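# Stand the lying sand core upright in the mould's empty print

## Task

Pick up the sand core that is lying flat on the board and set it standing in the mould's unoccupied print, blade pointing down into the round cavity, matching the core already placed on the other side, then release it.

## Robot and tools

Robot: two arms, left_arm and right_arm, each ending in a two-finger gripper. The names do not indicate which side of a camera image an arm appears on. All poses use one shared scene frame: origin on the table top midway between the arms, +x out over the table, +z up, and left_arm sits toward +y. Positions are in metres; orientations are quaternions written w first (qw, qx, qy, qz). In the gripper's own axes, the fingers point along +z and close along y. The reported end_effector_position is the spot between the finger pads, roughly 1 cm short of the fingertips. Reported hand positions may be a little wrong, especially far from the base, and motions often stop a centimetre or more away from the commanded pose, usually low.

Row layout (used by both motion tools): one flat list of 16 numbers covering both arms, always all 16 even when one arm is idle: x, y, z, qw, qx, qy, qz, opening for left_arm, then the same eight for right_arm. x, y, z and the quaternion are an absolute target pose for that gripper in the scene frame, not an offset. Opening is a scale from -1 (closed) to +1 (fully open, 0.094 m). To keep an arm still, resend exactly the pose it last reported before it stopped, plus its desired opening, in every call; to keep an orientation fixed, repeat the same quaternion rather than copying the possibly drifted reported one.

execute_actions(actions): a list of up to 15 actions; each action is a table of up to 15 rows, one row per control step of 1/30 s. If a table has fewer than 15 rows, its final row is repeated to fill 15 steps. Each step, the commanded pose is limited to 70 mm and 16 degrees away from the measured pose, and the arm heads toward that limited pose by damped inverse kinematics, favouring position over orientation. So a distant target takes several actions, and after an action the arm goes only as far as its last limited pose. An action is rejected for both arms if any target lies more than 0.6 m from the gripper's start position along any of that gripper's axes; if the first action fails this (checked against the last reported state) or anything is malformed, nothing runs. An empty list just returns the current state and images.

move(target, speed, blocking): target is one 16-number row as above. Each gripper travels in a straight line toward its pose, all paths finishing together, lasting 0.5 to 10 s (cut off at 10 s). speed is the path top speed in m/s, 0.002 to 0.5, default 0.25; rotation is capped at twice that value in rad/s. Openings are applied at the start. Paths do not avoid obstacles or the other arm, and grippers can lag, wander, or overshoot speed, particularly with the arm near straight. Faster moves and targets set deeper past contact press harder. With blocking=false a result comes back after 0.5 s while motion continues; check with wait(0), and use wait or stop before sending new rows or moves. The result adds a move: line giving the ending (done, off_target, moving, held, fault) and limits (paced = pose was clipped; held = a check blocked steps, after which the arm may surge), plus each gripper's distance to its pose. If only one arm is named, the other finished fine.

wait(seconds): 0 to 10; the scene runs with arms holding their last command; a running move continues and the wait returns when it ends.

stop(): brakes a running move; needs stopping distance; fingers keep moving.

zoom_image(camera, region): closer look at the latest image of one camera; region [x0, y0, x1, y1] in pixels from the top-left, at most 504 by 504. Cameras: cam_head_left, cam_head_right, cam_high, cam_low (504x504), cam_left_wrist, cam_right_wrist (616x616).

finished_scene(scene): ends the given scene (1 or 2) irreversibly after the last command is held; the core must be correctly placed and stay so, with the gripper released.

Results: a state line per arm with position and quaternion; Hand target lines show where the controller is now driving each gripper; grip_measured is finger opening on the command scale (last Joint positions entry is the opening in metres), each gripper off by up to about 1 mm. To hold something, command roughly 0.03 below grip_measured for a firm grip, less below for a lighter one; pads push up to about 50-62 N, less on very thin parts, with a brief spike on first contact. Joint torques include gravity, offsets and noise, so they only hint at loads. A pose unreachable line means the clearance check altered or blocked that arm's command. FAULT lines mean an arm stopped. MOTOR HOT warns from 75 °C; at 90 °C that arm halts for 10 s, and at 100 °C it goes limp and drops. Joint limits (rad): waist -2.618 to 3.054, shoulder 0 to 3.142, elbow 0 to 3.142, wrist pitch and yaw -1.571 to 1.571, wrist roll -2.094 to 2.094; elbows cannot fully straighten.

Avoid: knocking or placing anything off the table, dropping or slamming the core, hard pushes, letting the arms collide or press on each other, and holding loads longer than needed. Brief external tugs on held parts or nudges to loose objects can happen. Quicker, smoother, lower-effort solutions are better; the robot keeps holding the last command while you think.

Each tool is called in YAML: its name, and indented under it one key for each argument.

## Session

execute_actions:
  actions: []

Scene clock: 0.00 s.
left_arm: end_effector_position=(+0.0959, +0.5845, +0.1545) grip_measured=+1.000 end_effector_quat_wxyz=(-0.297, +0.936, -0.189, +0.028) | right_arm: end_effector_position=(+0.5885, -0.2575, +0.1944) grip_measured=+1.000 end_effector_quat_wxyz=(-0.078, +0.608, -0.592, +0.523)
Joint positions: left_arm=[ 1.16   0.999  0.833 -0.813 -0.137 -1.666  0.094] | right_arm=[ 0.207  2.117  1.76  -0.282  0.739 -1.758  0.094]
Joint velocities: left_arm=[ 0.007 -0.007 -0.007 -0.037  0.051 -0.037  0.   ] | right_arm=[-0.002  0.012 -0.022  0.037  0.066 -0.022  0.   ]
Joint torques (N m, as the arm reports them, + toward a larger angle): no reading
Hand target (left_arm): +0.095, +0.586, +0.159; -0.303, +0.934, -0.189, +0.027
Hand target (right_arm): +0.589, -0.258, +0.210; -0.090, +0.596, -0.595, +0.532

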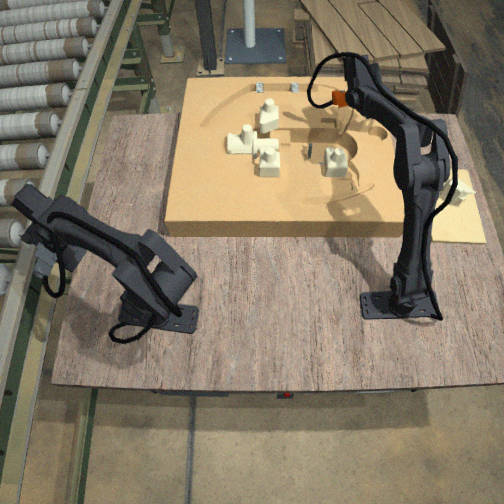

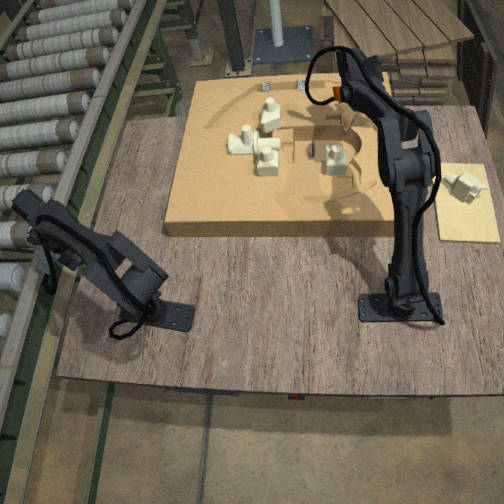

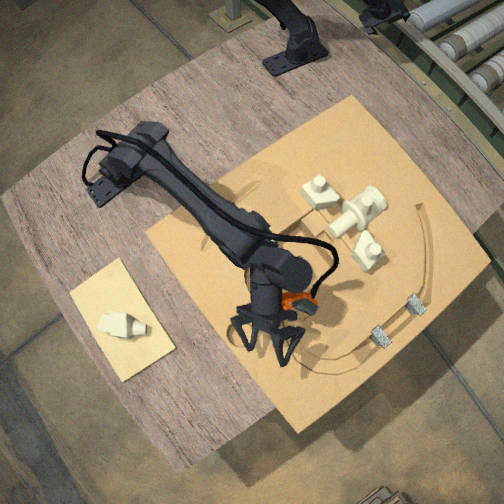

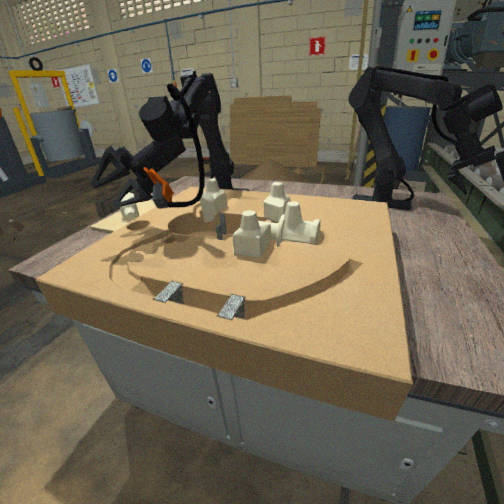

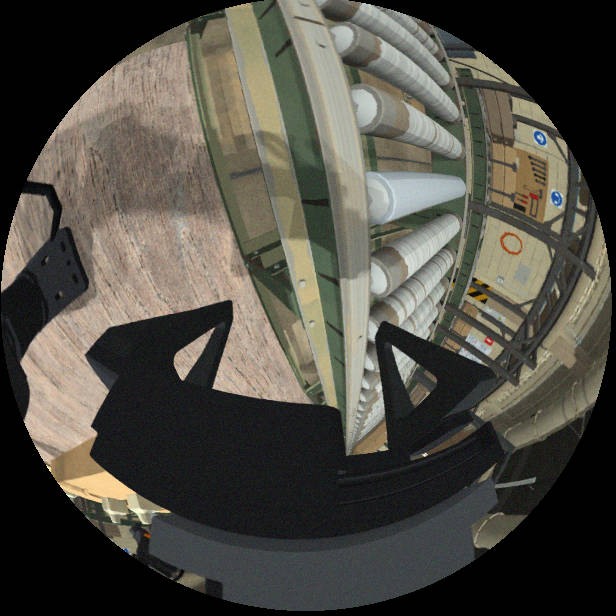

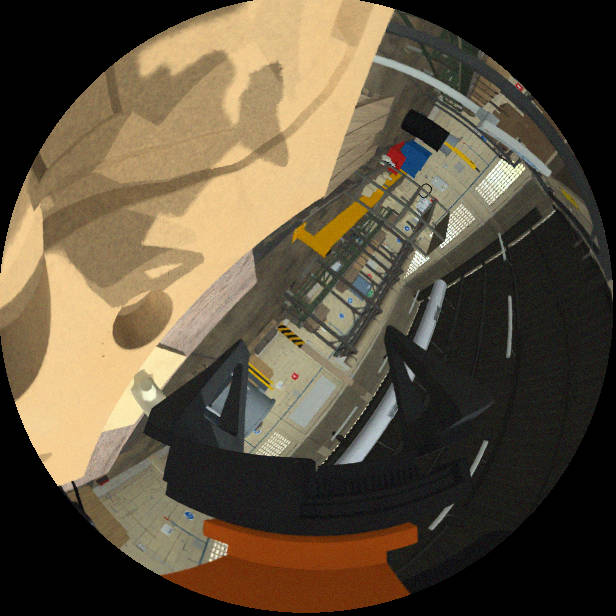

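move:
  target: [0.0959,0.5845,0.1545,-0.297,0.936,-0.189,0.028,1,0.30,-0.50,0.28,0,0.95,-0.3,0,1]

Scene clock: 8.83 s.
left_arm: end_effector_position=(+0.0959, +0.5845, +0.1545) grip_measured=+1.000 end_effector_quat_wxyz=(-0.297, +0.936, -0.189, +0.028) | right_arm: end_effector_position=(+0.3070, -0.5053, +0.2713) grip_measured=+1.000 end_effector_quat_wxyz=(+0.116, +0.674, -0.706, +0.185)
Joint positions: left_arm=[ 1.16   0.999  0.833 -0.813 -0.137 -1.666  0.094] | right_arm=[-0.539  1.837  2.122 -1.553  0.325 -2.098  0.094]
Joint velocities: left_arm=[-0.002 -0.007 -0.022 -0.022  0.007  0.051  0.   ] | right_arm=[ 0.007 -0.007 -0.022 -0.007  0.037 -0.066  0.   ]
Joint torques (N m, as the arm reports them, + toward a larger angle): left_arm=[ 0.04 -2.04  5.27  1.27 -0.07 -0.03] | right_arm=[  0.61 -10.18   4.68   0.77   0.26  -0.1 ]
Hand target (left_arm): +0.096, +0.585, +0.155; -0.297, +0.936, -0.189, +0.028
Hand target (right_arm): +0.300, -0.500, +0.281; +0.120, +0.677, -0.700, +0.193
Off the commanded pose (left_arm): 0.000 m, 0 deg.
Off the commanded pose (right_arm): 0.012 m, 62 deg; orientation clipped at the last step of the last action.
joint sent to its limit (right arm) — the command would take joint 4 (wrist pitch) past its lower limit and joint 6 (wrist roll) past its lower limit, so those joints were sent only as far as their limits.
move: off_target (right_arm); limits=paced

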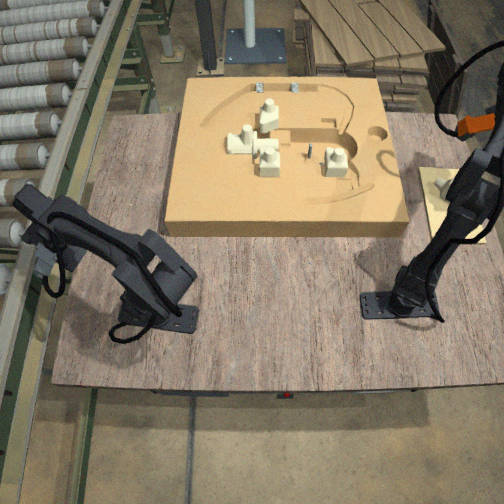

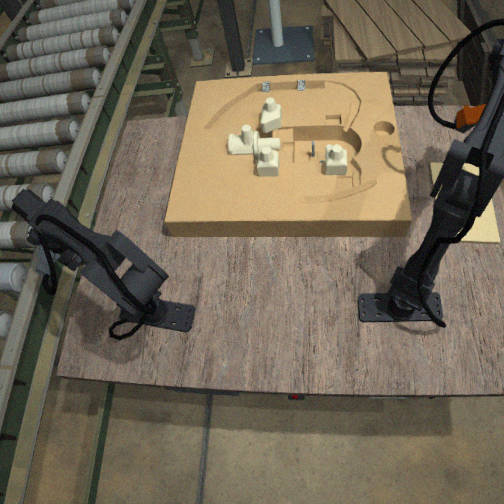

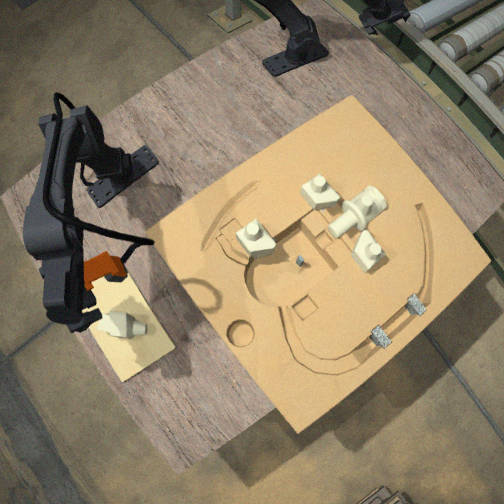

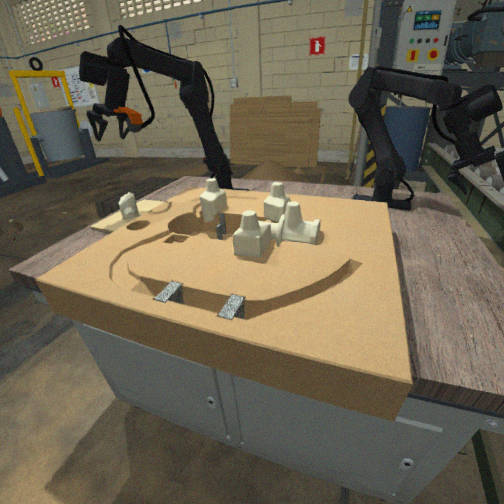

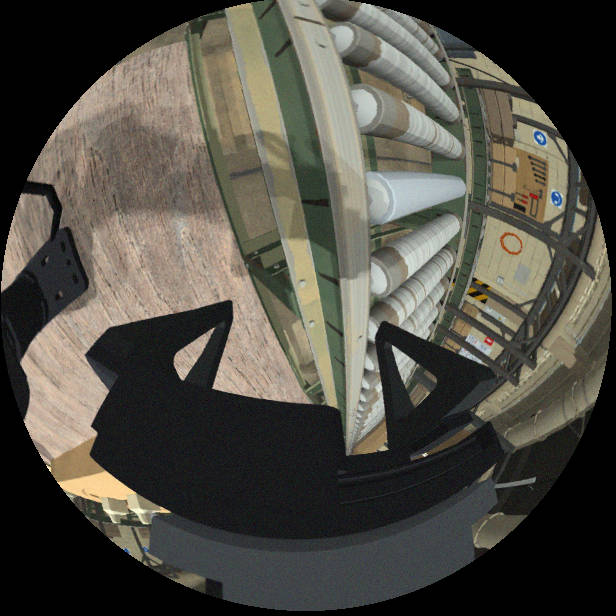

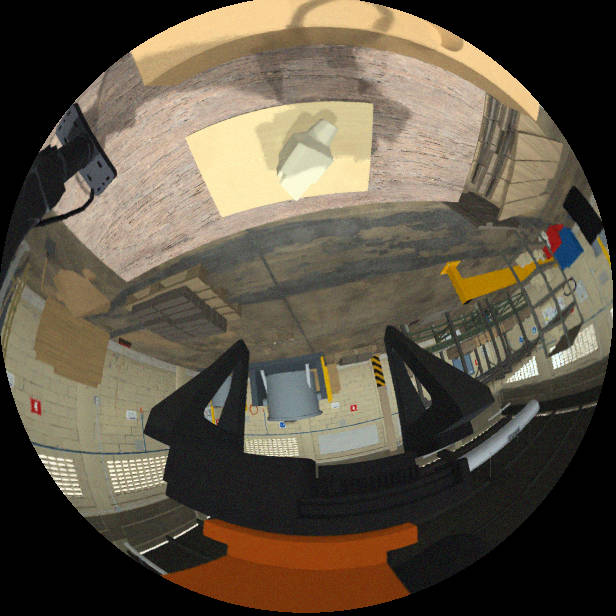

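zoom_image:
  camera: "cam_high"
  region: [60,160,400,400]

zoom_image:
  camera: "cam_right_wrist"
  region: [220,80,400,230]

zoom_image:
  camera: "cam_low"
  region: [80,160,340,280]

zoom_image:
  camera: "cam_head_left"
  region: [210,80,410,200]

Region (60, 160, 400, 400) of cam_high's 504x504 image, scaled by 1.482, with more detail than that image has; it fills the top 356 rows of this view, and the rest is white.

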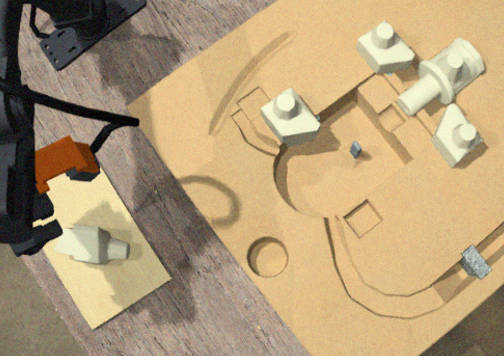

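Region (220, 80, 400, 230) of cam_right_wrist's 616x616 image, scaled by 2.800, with more detail than that image has.

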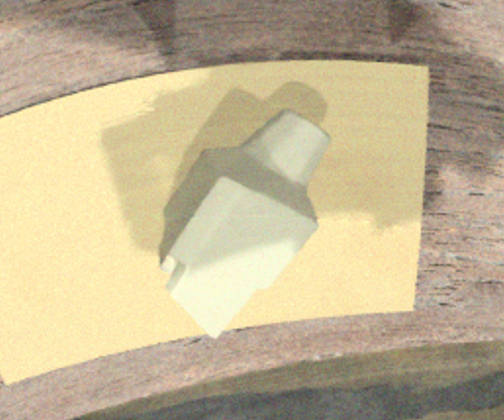

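Region (80, 160, 340, 280) of cam_low's 504x504 image, scaled by 1.938, with more detail than that image has; it fills the top 233 rows of this view, and the rest is white.

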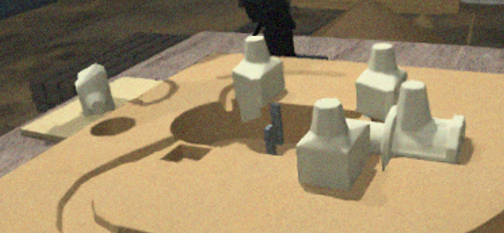

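Region (210, 80, 410, 200) of cam_head_left's 504x504 image, scaled by 2.520, with more detail than that image has; it fills the top 302 rows of this view, and the rest is white.

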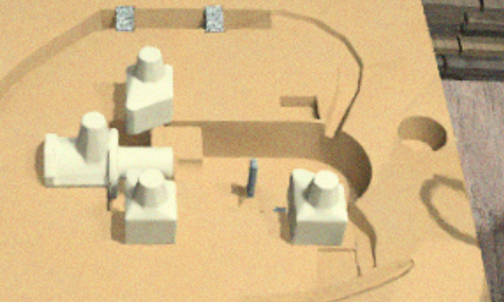

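move:
  target: [0.0959,0.5845,0.1545,-0.297,0.936,-0.189,0.028,1,0.44,-0.17,0.25,0,0,1,0,1]

Scene clock: 23.50 s.
left_arm: end_effector_position=(+0.0959, +0.5845, +0.1545) grip_measured=+1.000 end_effector_quat_wxyz=(-0.297, +0.936, -0.189, +0.028) | right_arm: end_effector_position=(+0.4359, -0.1676, +0.2417) grip_measured=+1.000 end_effector_quat_wxyz=(+0.151, -0.013, +0.988, +0.027)
Joint positions: left_arm=[ 1.16   0.999  0.833 -0.813 -0.137 -1.666  0.094] | right_arm=[ 0.216  2.084  2.385 -1.565  0.013  0.204  0.094]
Joint velocities: left_arm=[ 0.012  0.002  0.007 -0.051 -0.007 -0.051  0.   ] | right_arm=[-0.007  0.007  0.002 -0.037  0.007 -0.007  0.   ]
Joint torques (N m, as the arm reports them, + toward a larger angle): left_arm=[ 0.04 -2.01  5.22  1.28 -0.07 -0.04] | right_arm=[-0.71 -9.3   7.36  0.91 -0.06  0.04]
Hand target (left_arm): +0.096, +0.585, +0.154; -0.297, +0.936, -0.189, +0.028
Hand target (right_arm): +0.440, -0.169, +0.250; +0.163, -0.004, +0.986, +0.034
Off the commanded pose (left_arm): 0.000 m, 0 deg.
Off the commanded pose (right_arm): 0.010 m, 18 deg; orientation clipped at the last step of the last action.
joint sent to its limit (right arm) — the command would take joint 4 (wrist pitch) past its lower limit, so that joint was sent only as far as its limit.
move: off_target (right_arm); limits=paced

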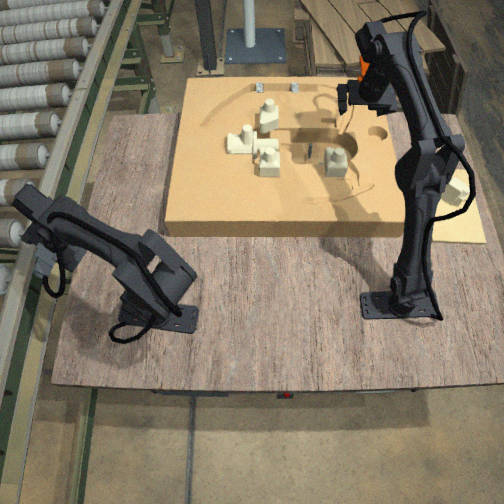

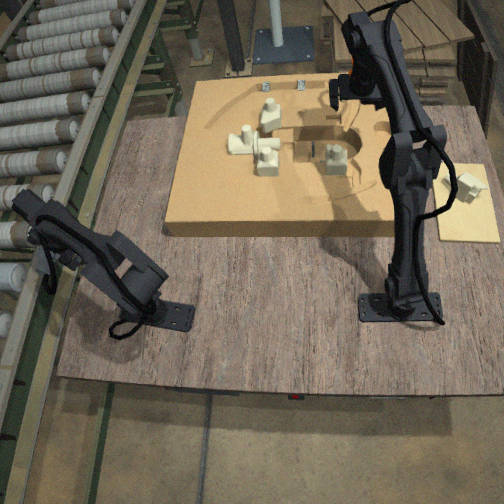

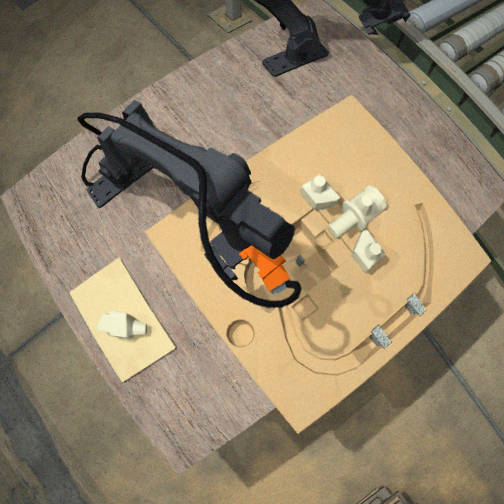

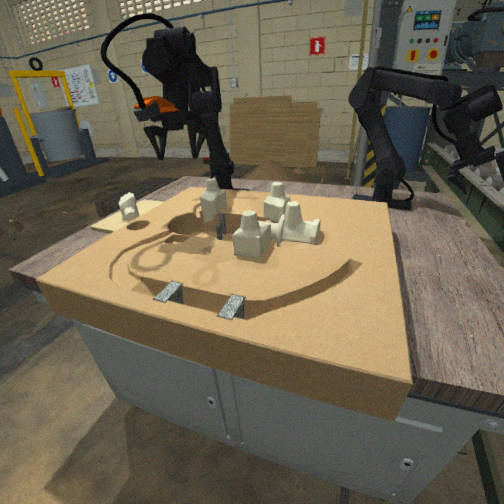

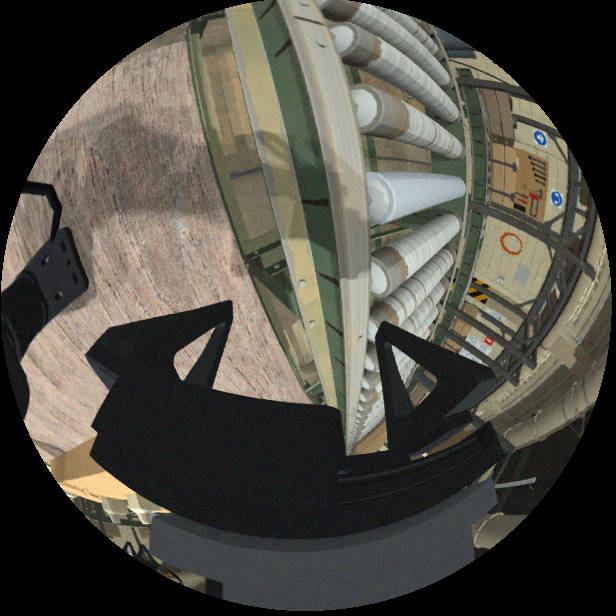

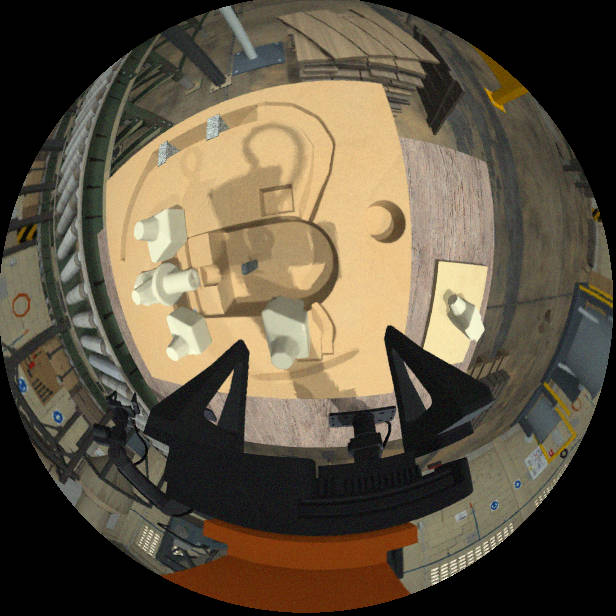

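zoom_image:
  camera: "cam_right_wrist"
  region: [200,160,420,380]

zoom_image:
  camera: "cam_right_wrist"
  region: [400,240,520,380]

zoom_image:
  camera: "cam_head_right"
  region: [414,150,504,250]

zoom_image:
  camera: "cam_high"
  region: [60,250,190,390]

Region (200, 160, 420, 380) of cam_right_wrist's 616x616 image, scaled by 2.291, with more detail than that image has.

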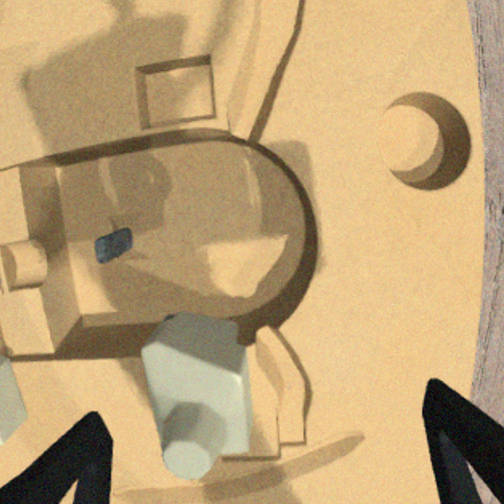

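Region (400, 240, 520, 380) of cam_right_wrist's 616x616 image, scaled by 3.600, with more detail than that image has; it fills the left 432 columns of this view, and the rest is white.

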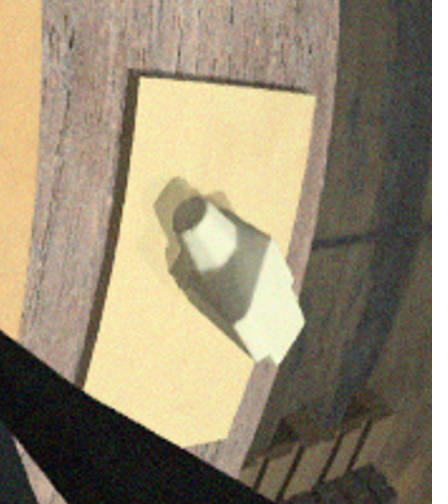

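Region (414, 150, 504, 250) of cam_head_right's 504x504 image, scaled by 5.040, with more detail than that image has; it fills the left 454 columns of this view, and the rest is white.

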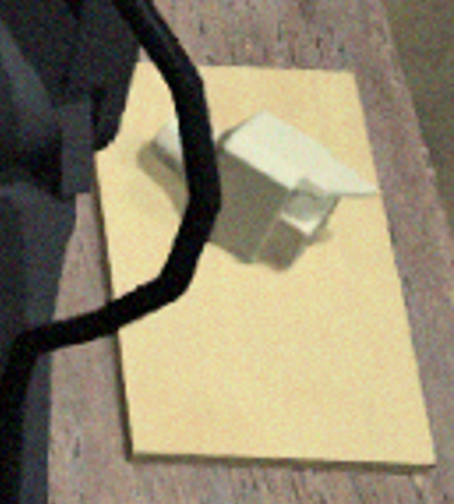

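Region (60, 250, 190, 390) of cam_high's 504x504 image, scaled by 3.600, with more detail than that image has; it fills the left 468 columns of this view, and the rest is white.

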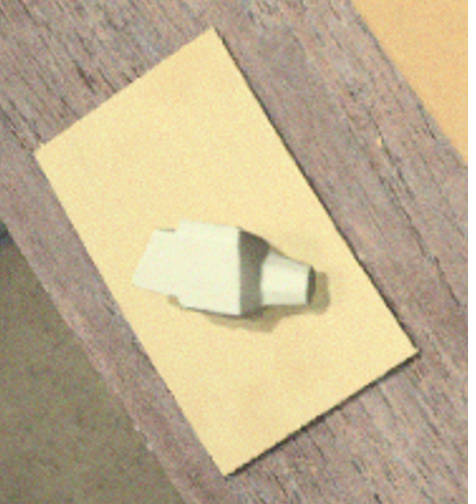

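move:
  target: [0.0959,0.5845,0.1545,-0.297,0.936,-0.189,0.028,1,0.34,-0.47,0.17,0,0.43,-0.903,0,1]

Scene clock: 58.27 s.
left_arm: end_effector_position=(+0.0959, +0.5845, +0.1545) grip_measured=+1.000 end_effector_quat_wxyz=(-0.297, +0.936, -0.189, +0.028) | right_arm: end_effector_position=(+0.3367, -0.4700, +0.1631) grip_measured=+1.000 end_effector_quat_wxyz=(+0.005, -0.422, +0.907, +0.001)
Joint positions: left_arm=[ 1.16   0.999  0.833 -0.813 -0.137 -1.666  0.094] | right_arm=[-0.573  2.046  2.039 -1.559 -0.009 -1.427  0.094]
Joint velocities: left_arm=[-0.012  0.002 -0.007 -0.022  0.007 -0.007  0.   ] | right_arm=[-0.007  0.012  0.012 -0.007 -0.051 -0.066  0.   ]
Joint torques (N m, as the arm reports them, + toward a larger angle): left_arm=[ 0.01 -1.97  5.23  1.3  -0.06 -0.03] | right_arm=[ 0.   -9.7   6.94  0.3  -0.03 -0.15]
Hand target (left_arm): +0.096, +0.585, +0.154; -0.297, +0.936, -0.189, +0.028
Hand target (right_arm): +0.339, -0.471, +0.170; +0.010, -0.428, +0.904, -0.007
Off the commanded pose (left_arm): 0.000 m, 0 deg.
Off the commanded pose (right_arm): 0.008 m, 1 deg.
joint sent to its limit (right arm) — the command would take joint 4 (wrist pitch) past its lower limit, so that joint was sent only as far as its limit.
move: done

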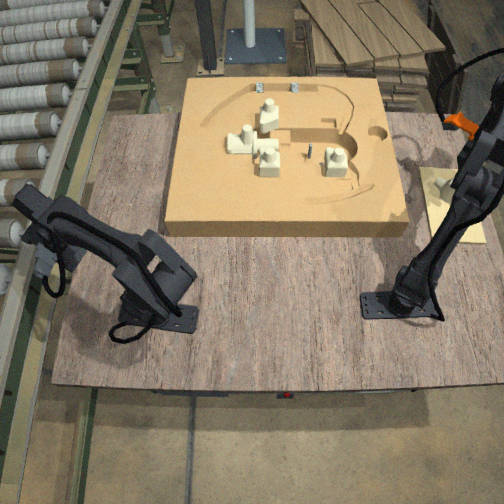

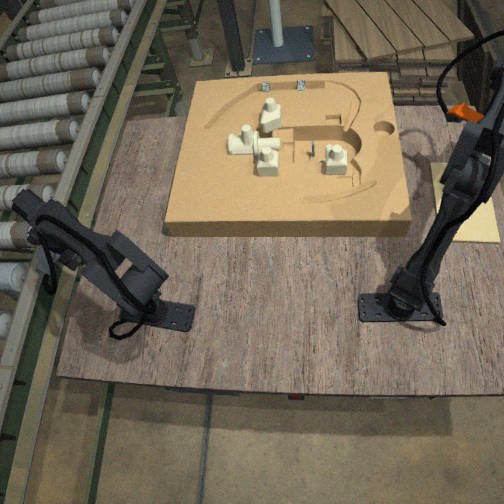

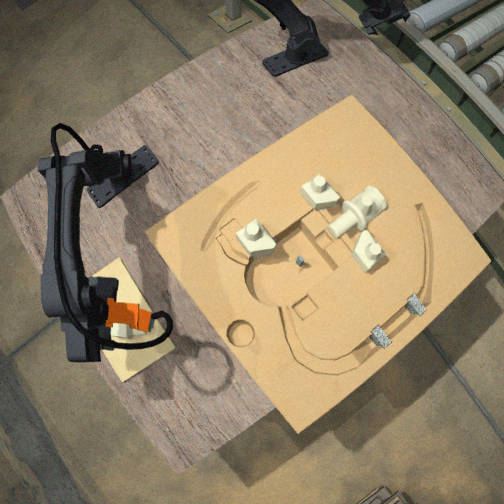

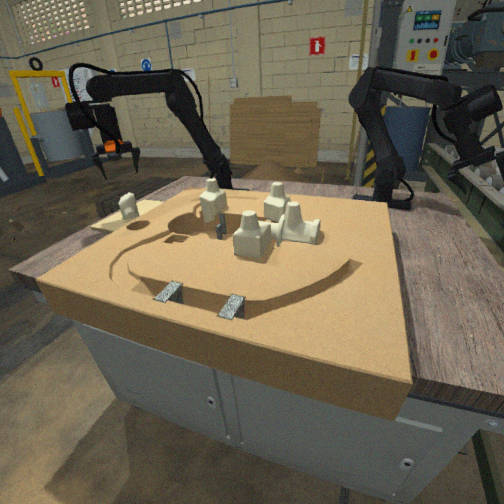

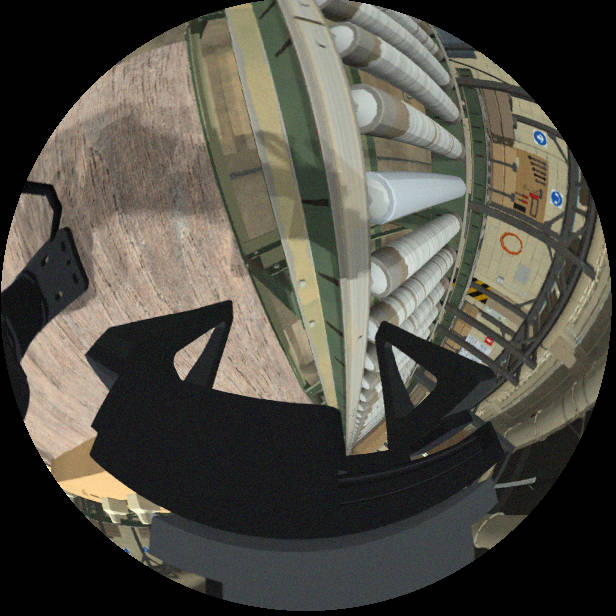

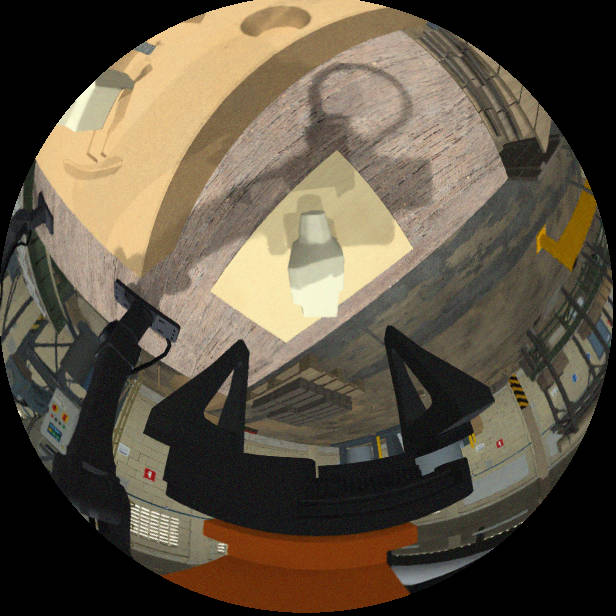

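move:
  target: [0.0959,0.5845,0.1545,-0.297,0.936,-0.189,0.028,1,0.347,-0.461,0.12,0.346,0.397,-0.834,0.165,1]

Scene clock: 67.07 s.
left_arm: end_effector_position=(+0.0959, +0.5845, +0.1545) grip_measured=+1.000 end_effector_quat_wxyz=(-0.297, +0.936, -0.189, +0.028) | right_arm: end_effector_position=(+0.3481, -0.4606, +0.1178) grip_measured=+1.000 end_effector_quat_wxyz=(-0.300, -0.418, +0.836, -0.191)
Joint positions: left_arm=[ 1.16   0.999  0.833 -0.813 -0.137 -1.666  0.094] | right_arm=[-0.242  2.22   1.938 -1.558  0.685 -1.056  0.094]
Joint velocities: left_arm=[ 0.002  0.022  0.002  0.051 -0.066 -0.007  0.   ] | right_arm=[-0.007 -0.012 -0.007 -0.037 -0.022 -0.007  0.   ]
Joint torques (N m, as the arm reports them, + toward a larger angle): left_arm=[ 0.11 -2.04  5.3   1.29 -0.06 -0.03] | right_arm=[  0.23 -10.61   4.29  -0.19   0.54   0.06]
Hand target (left_arm): +0.096, +0.585, +0.155; -0.297, +0.936, -0.189, +0.028
Hand target (right_arm): +0.345, -0.461, +0.118; -0.310, -0.417, +0.832, -0.195
Off the commanded pose (left_arm): 0.000 m, 0 deg.
Off the commanded pose (right_arm): 0.002 m, 7 deg.
joint sent to its limit (right arm) — the command would take joint 4 (wrist pitch) past its lower limit, so that joint was sent only as far as its limit.
move: off_target (right_arm)

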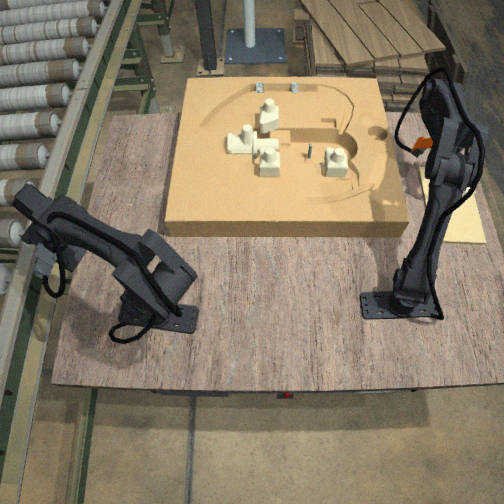

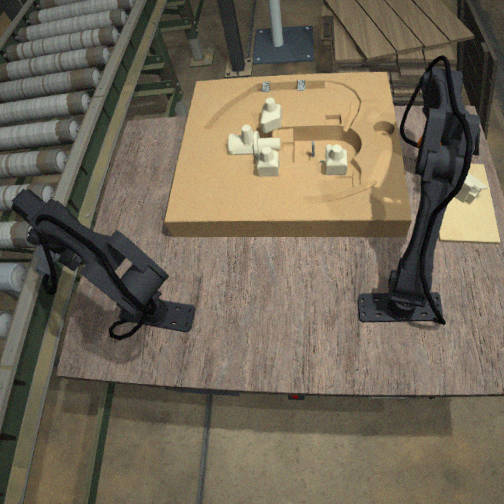

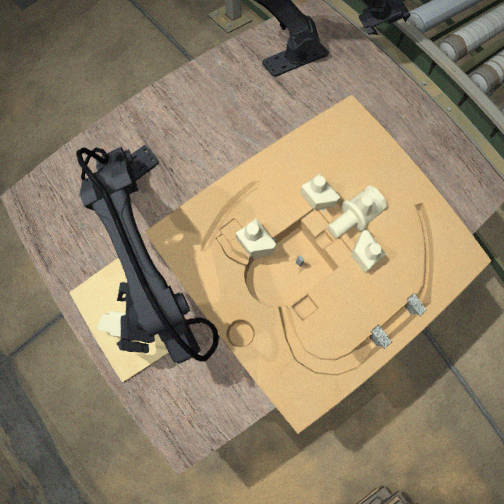

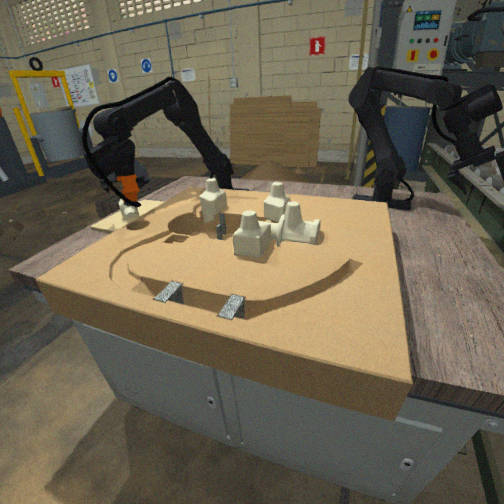

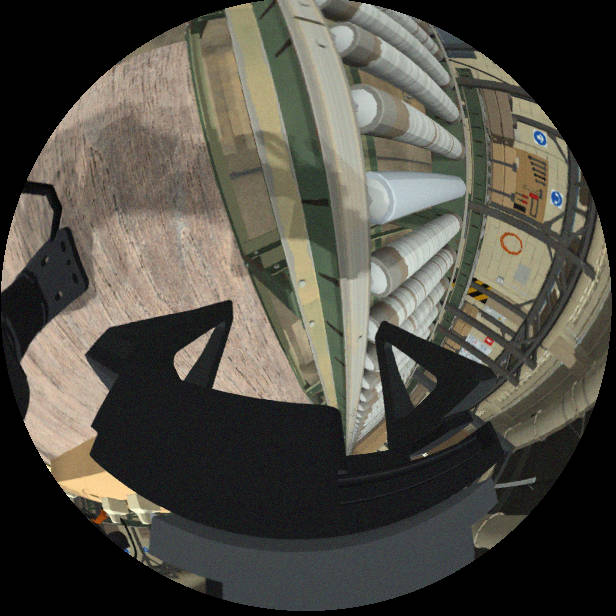

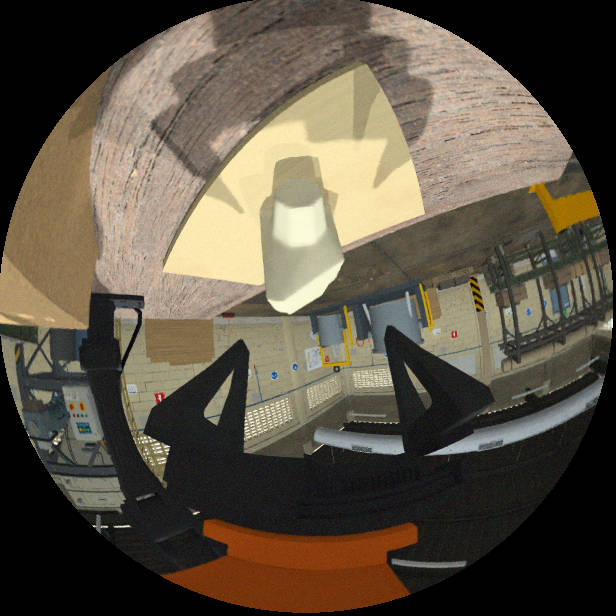

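move:
  target: [0.0959,0.5845,0.1545,-0.297,0.936,-0.189,0.028,1,0.344,-0.464,0.075,0.272,0.410,-0.861,0.129,1]
  speed: 0.1

Scene clock: 78.70 s.
left_arm: end_effector_position=(+0.0959, +0.5845, +0.1545) grip_measured=+1.000 end_effector_quat_wxyz=(-0.297, +0.936, -0.189, +0.028) | right_arm: end_effector_position=(+0.3463, -0.4626, +0.0796) grip_measured=+1.000 end_effector_quat_wxyz=(-0.269, -0.408, +0.862, -0.136)
Joint positions: left_arm=[ 1.16   0.999  0.833 -0.813 -0.137 -1.666  0.094] | right_arm=[-0.295  2.252  1.891 -1.466  0.563 -1.088  0.094]
Joint velocities: left_arm=[ 0.022 -0.007  0.002 -0.037  0.007 -0.022  0.   ] | right_arm=[-0.007 -0.017 -0.017 -0.037 -0.037  0.037  0.   ]
Joint torques (N m, as the arm reports them, + toward a larger angle): left_arm=[ 0.1  -2.06  5.16  1.28 -0.07 -0.03] | right_arm=[ -0.62 -10.58   4.28   0.     0.27  -0.13]
Hand target (left_arm): +0.096, +0.585, +0.154; -0.297, +0.936, -0.189, +0.028
Hand target (right_arm): +0.344, -0.464, +0.075; -0.271, -0.410, +0.861, -0.129
Off the commanded pose (left_arm): 0.000 m, 0 deg.
Off the commanded pose (right_arm): 0.005 m, 1 deg.
move: done

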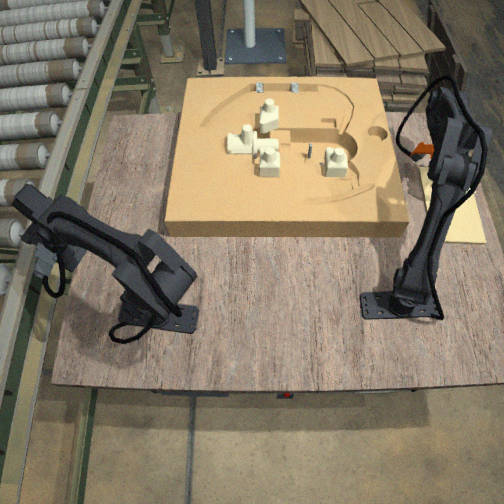

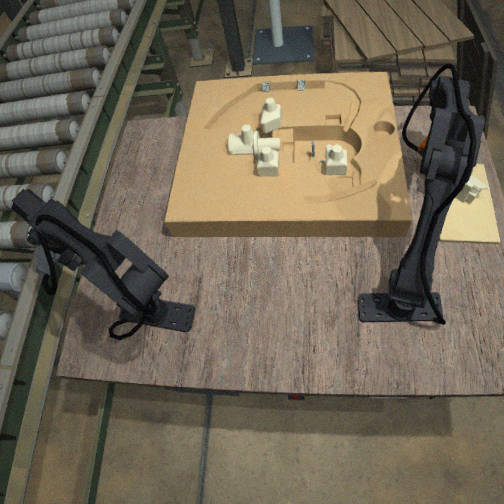

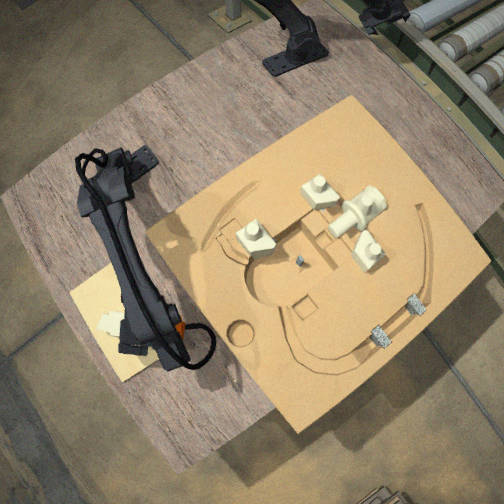

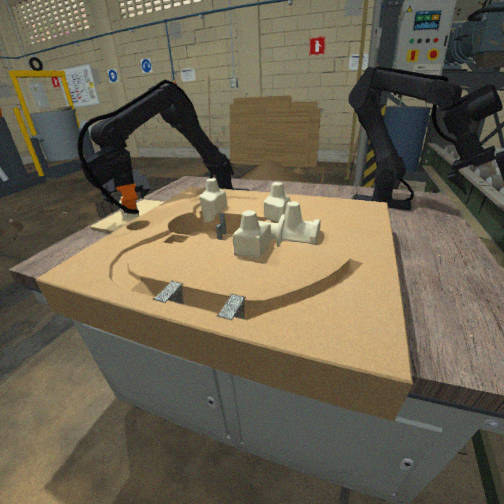

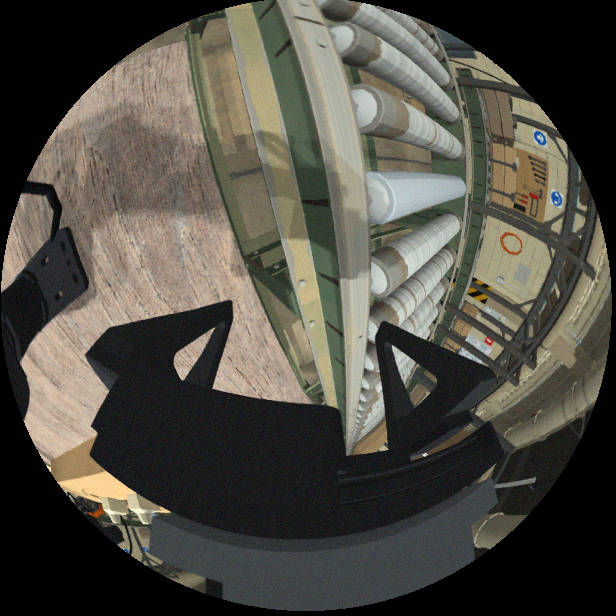

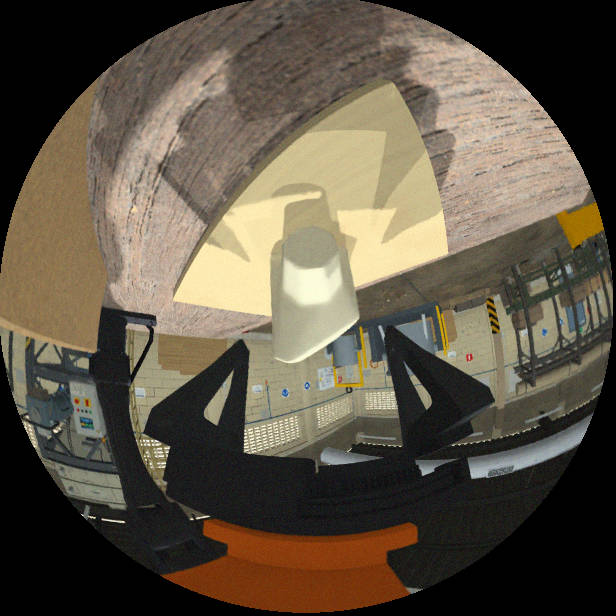

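move:
  target: [0.0959,0.5845,0.1545,-0.297,0.936,-0.189,0.028,1,0.338,-0.471,0.042,0.272,0.410,-0.861,0.129,1]
  speed: 0.06

Scene clock: 82.23 s.
left_arm: end_effector_position=(+0.0959, +0.5845, +0.1545) grip_measured=+1.000 end_effector_quat_wxyz=(-0.297, +0.936, -0.189, +0.028) | right_arm: end_effector_position=(+0.3412, -0.4685, +0.0464) grip_measured=+1.000 end_effector_quat_wxyz=(-0.267, -0.408, +0.863, -0.134)
Joint positions: left_arm=[ 1.16   0.999  0.833 -0.813 -0.137 -1.666  0.094] | right_arm=[-0.314  2.26   1.774 -1.329  0.561 -1.111  0.094]
Joint velocities: left_arm=[-0.012 -0.007  0.012  0.007 -0.066  0.007  0.   ] | right_arm=[-0.007  0.002  0.007  0.022 -0.066 -0.037  0.   ]
Joint torques (N m, as the arm reports them, + toward a larger angle): left_arm=[ 0.06 -2.    5.33  1.27 -0.06  0.  ] | right_arm=[ -0.67 -10.43   4.17   0.01   0.31  -0.15]
Hand target (left_arm): +0.096, +0.585, +0.155; -0.297, +0.936, -0.189, +0.028
Hand target (right_arm): +0.338, -0.471, +0.042; -0.272, -0.410, +0.861, -0.129
Off the commanded pose (left_arm): 0.000 m, 0 deg.
Off the commanded pose (right_arm): 0.006 m, 1 deg.
move: done

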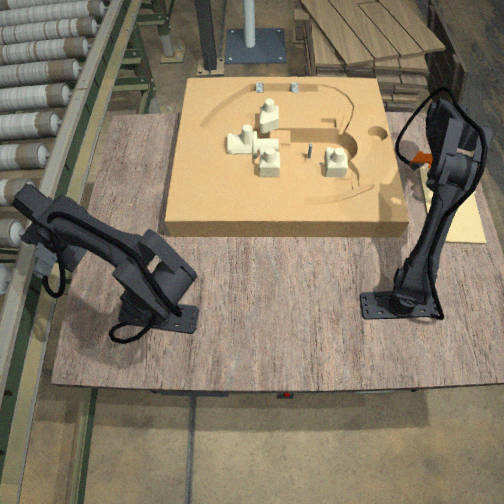

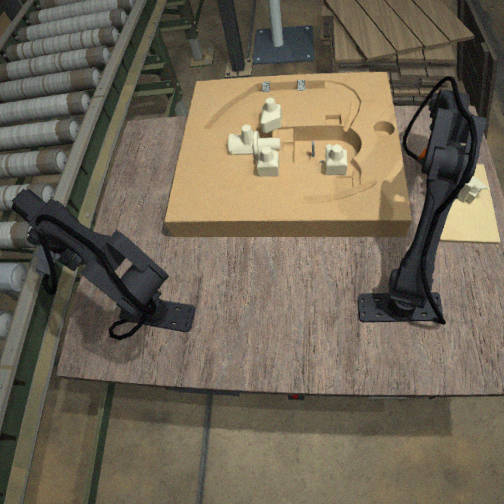

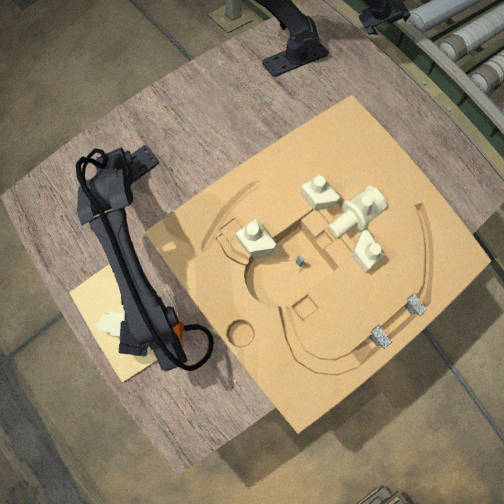

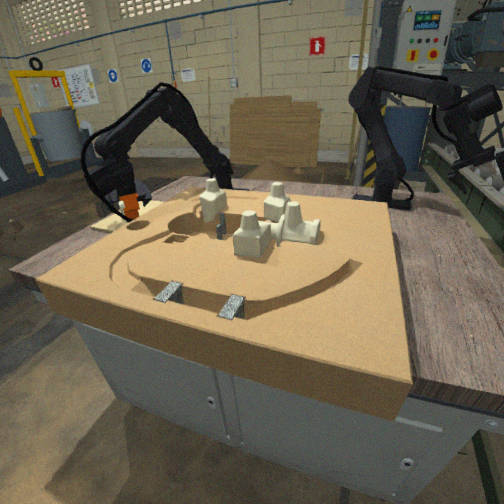

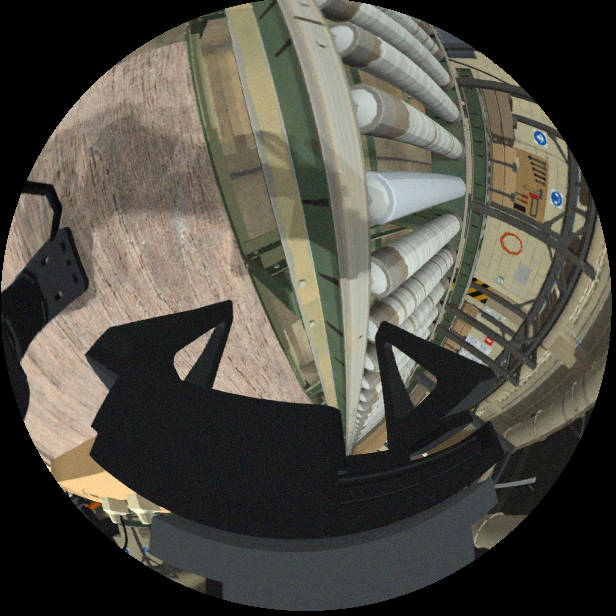

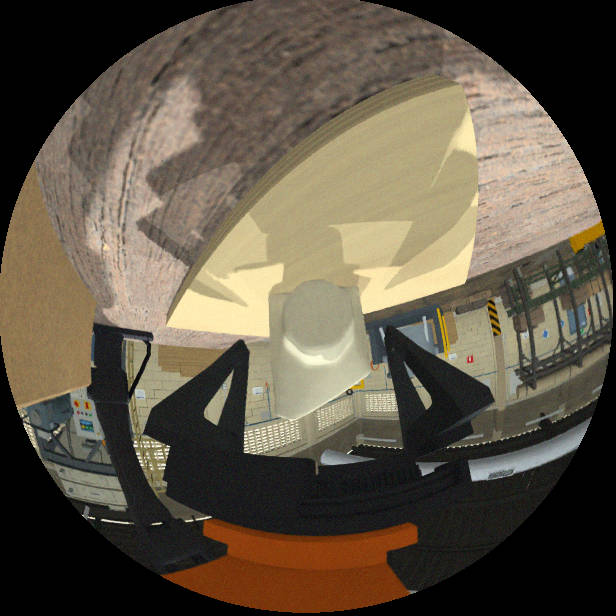

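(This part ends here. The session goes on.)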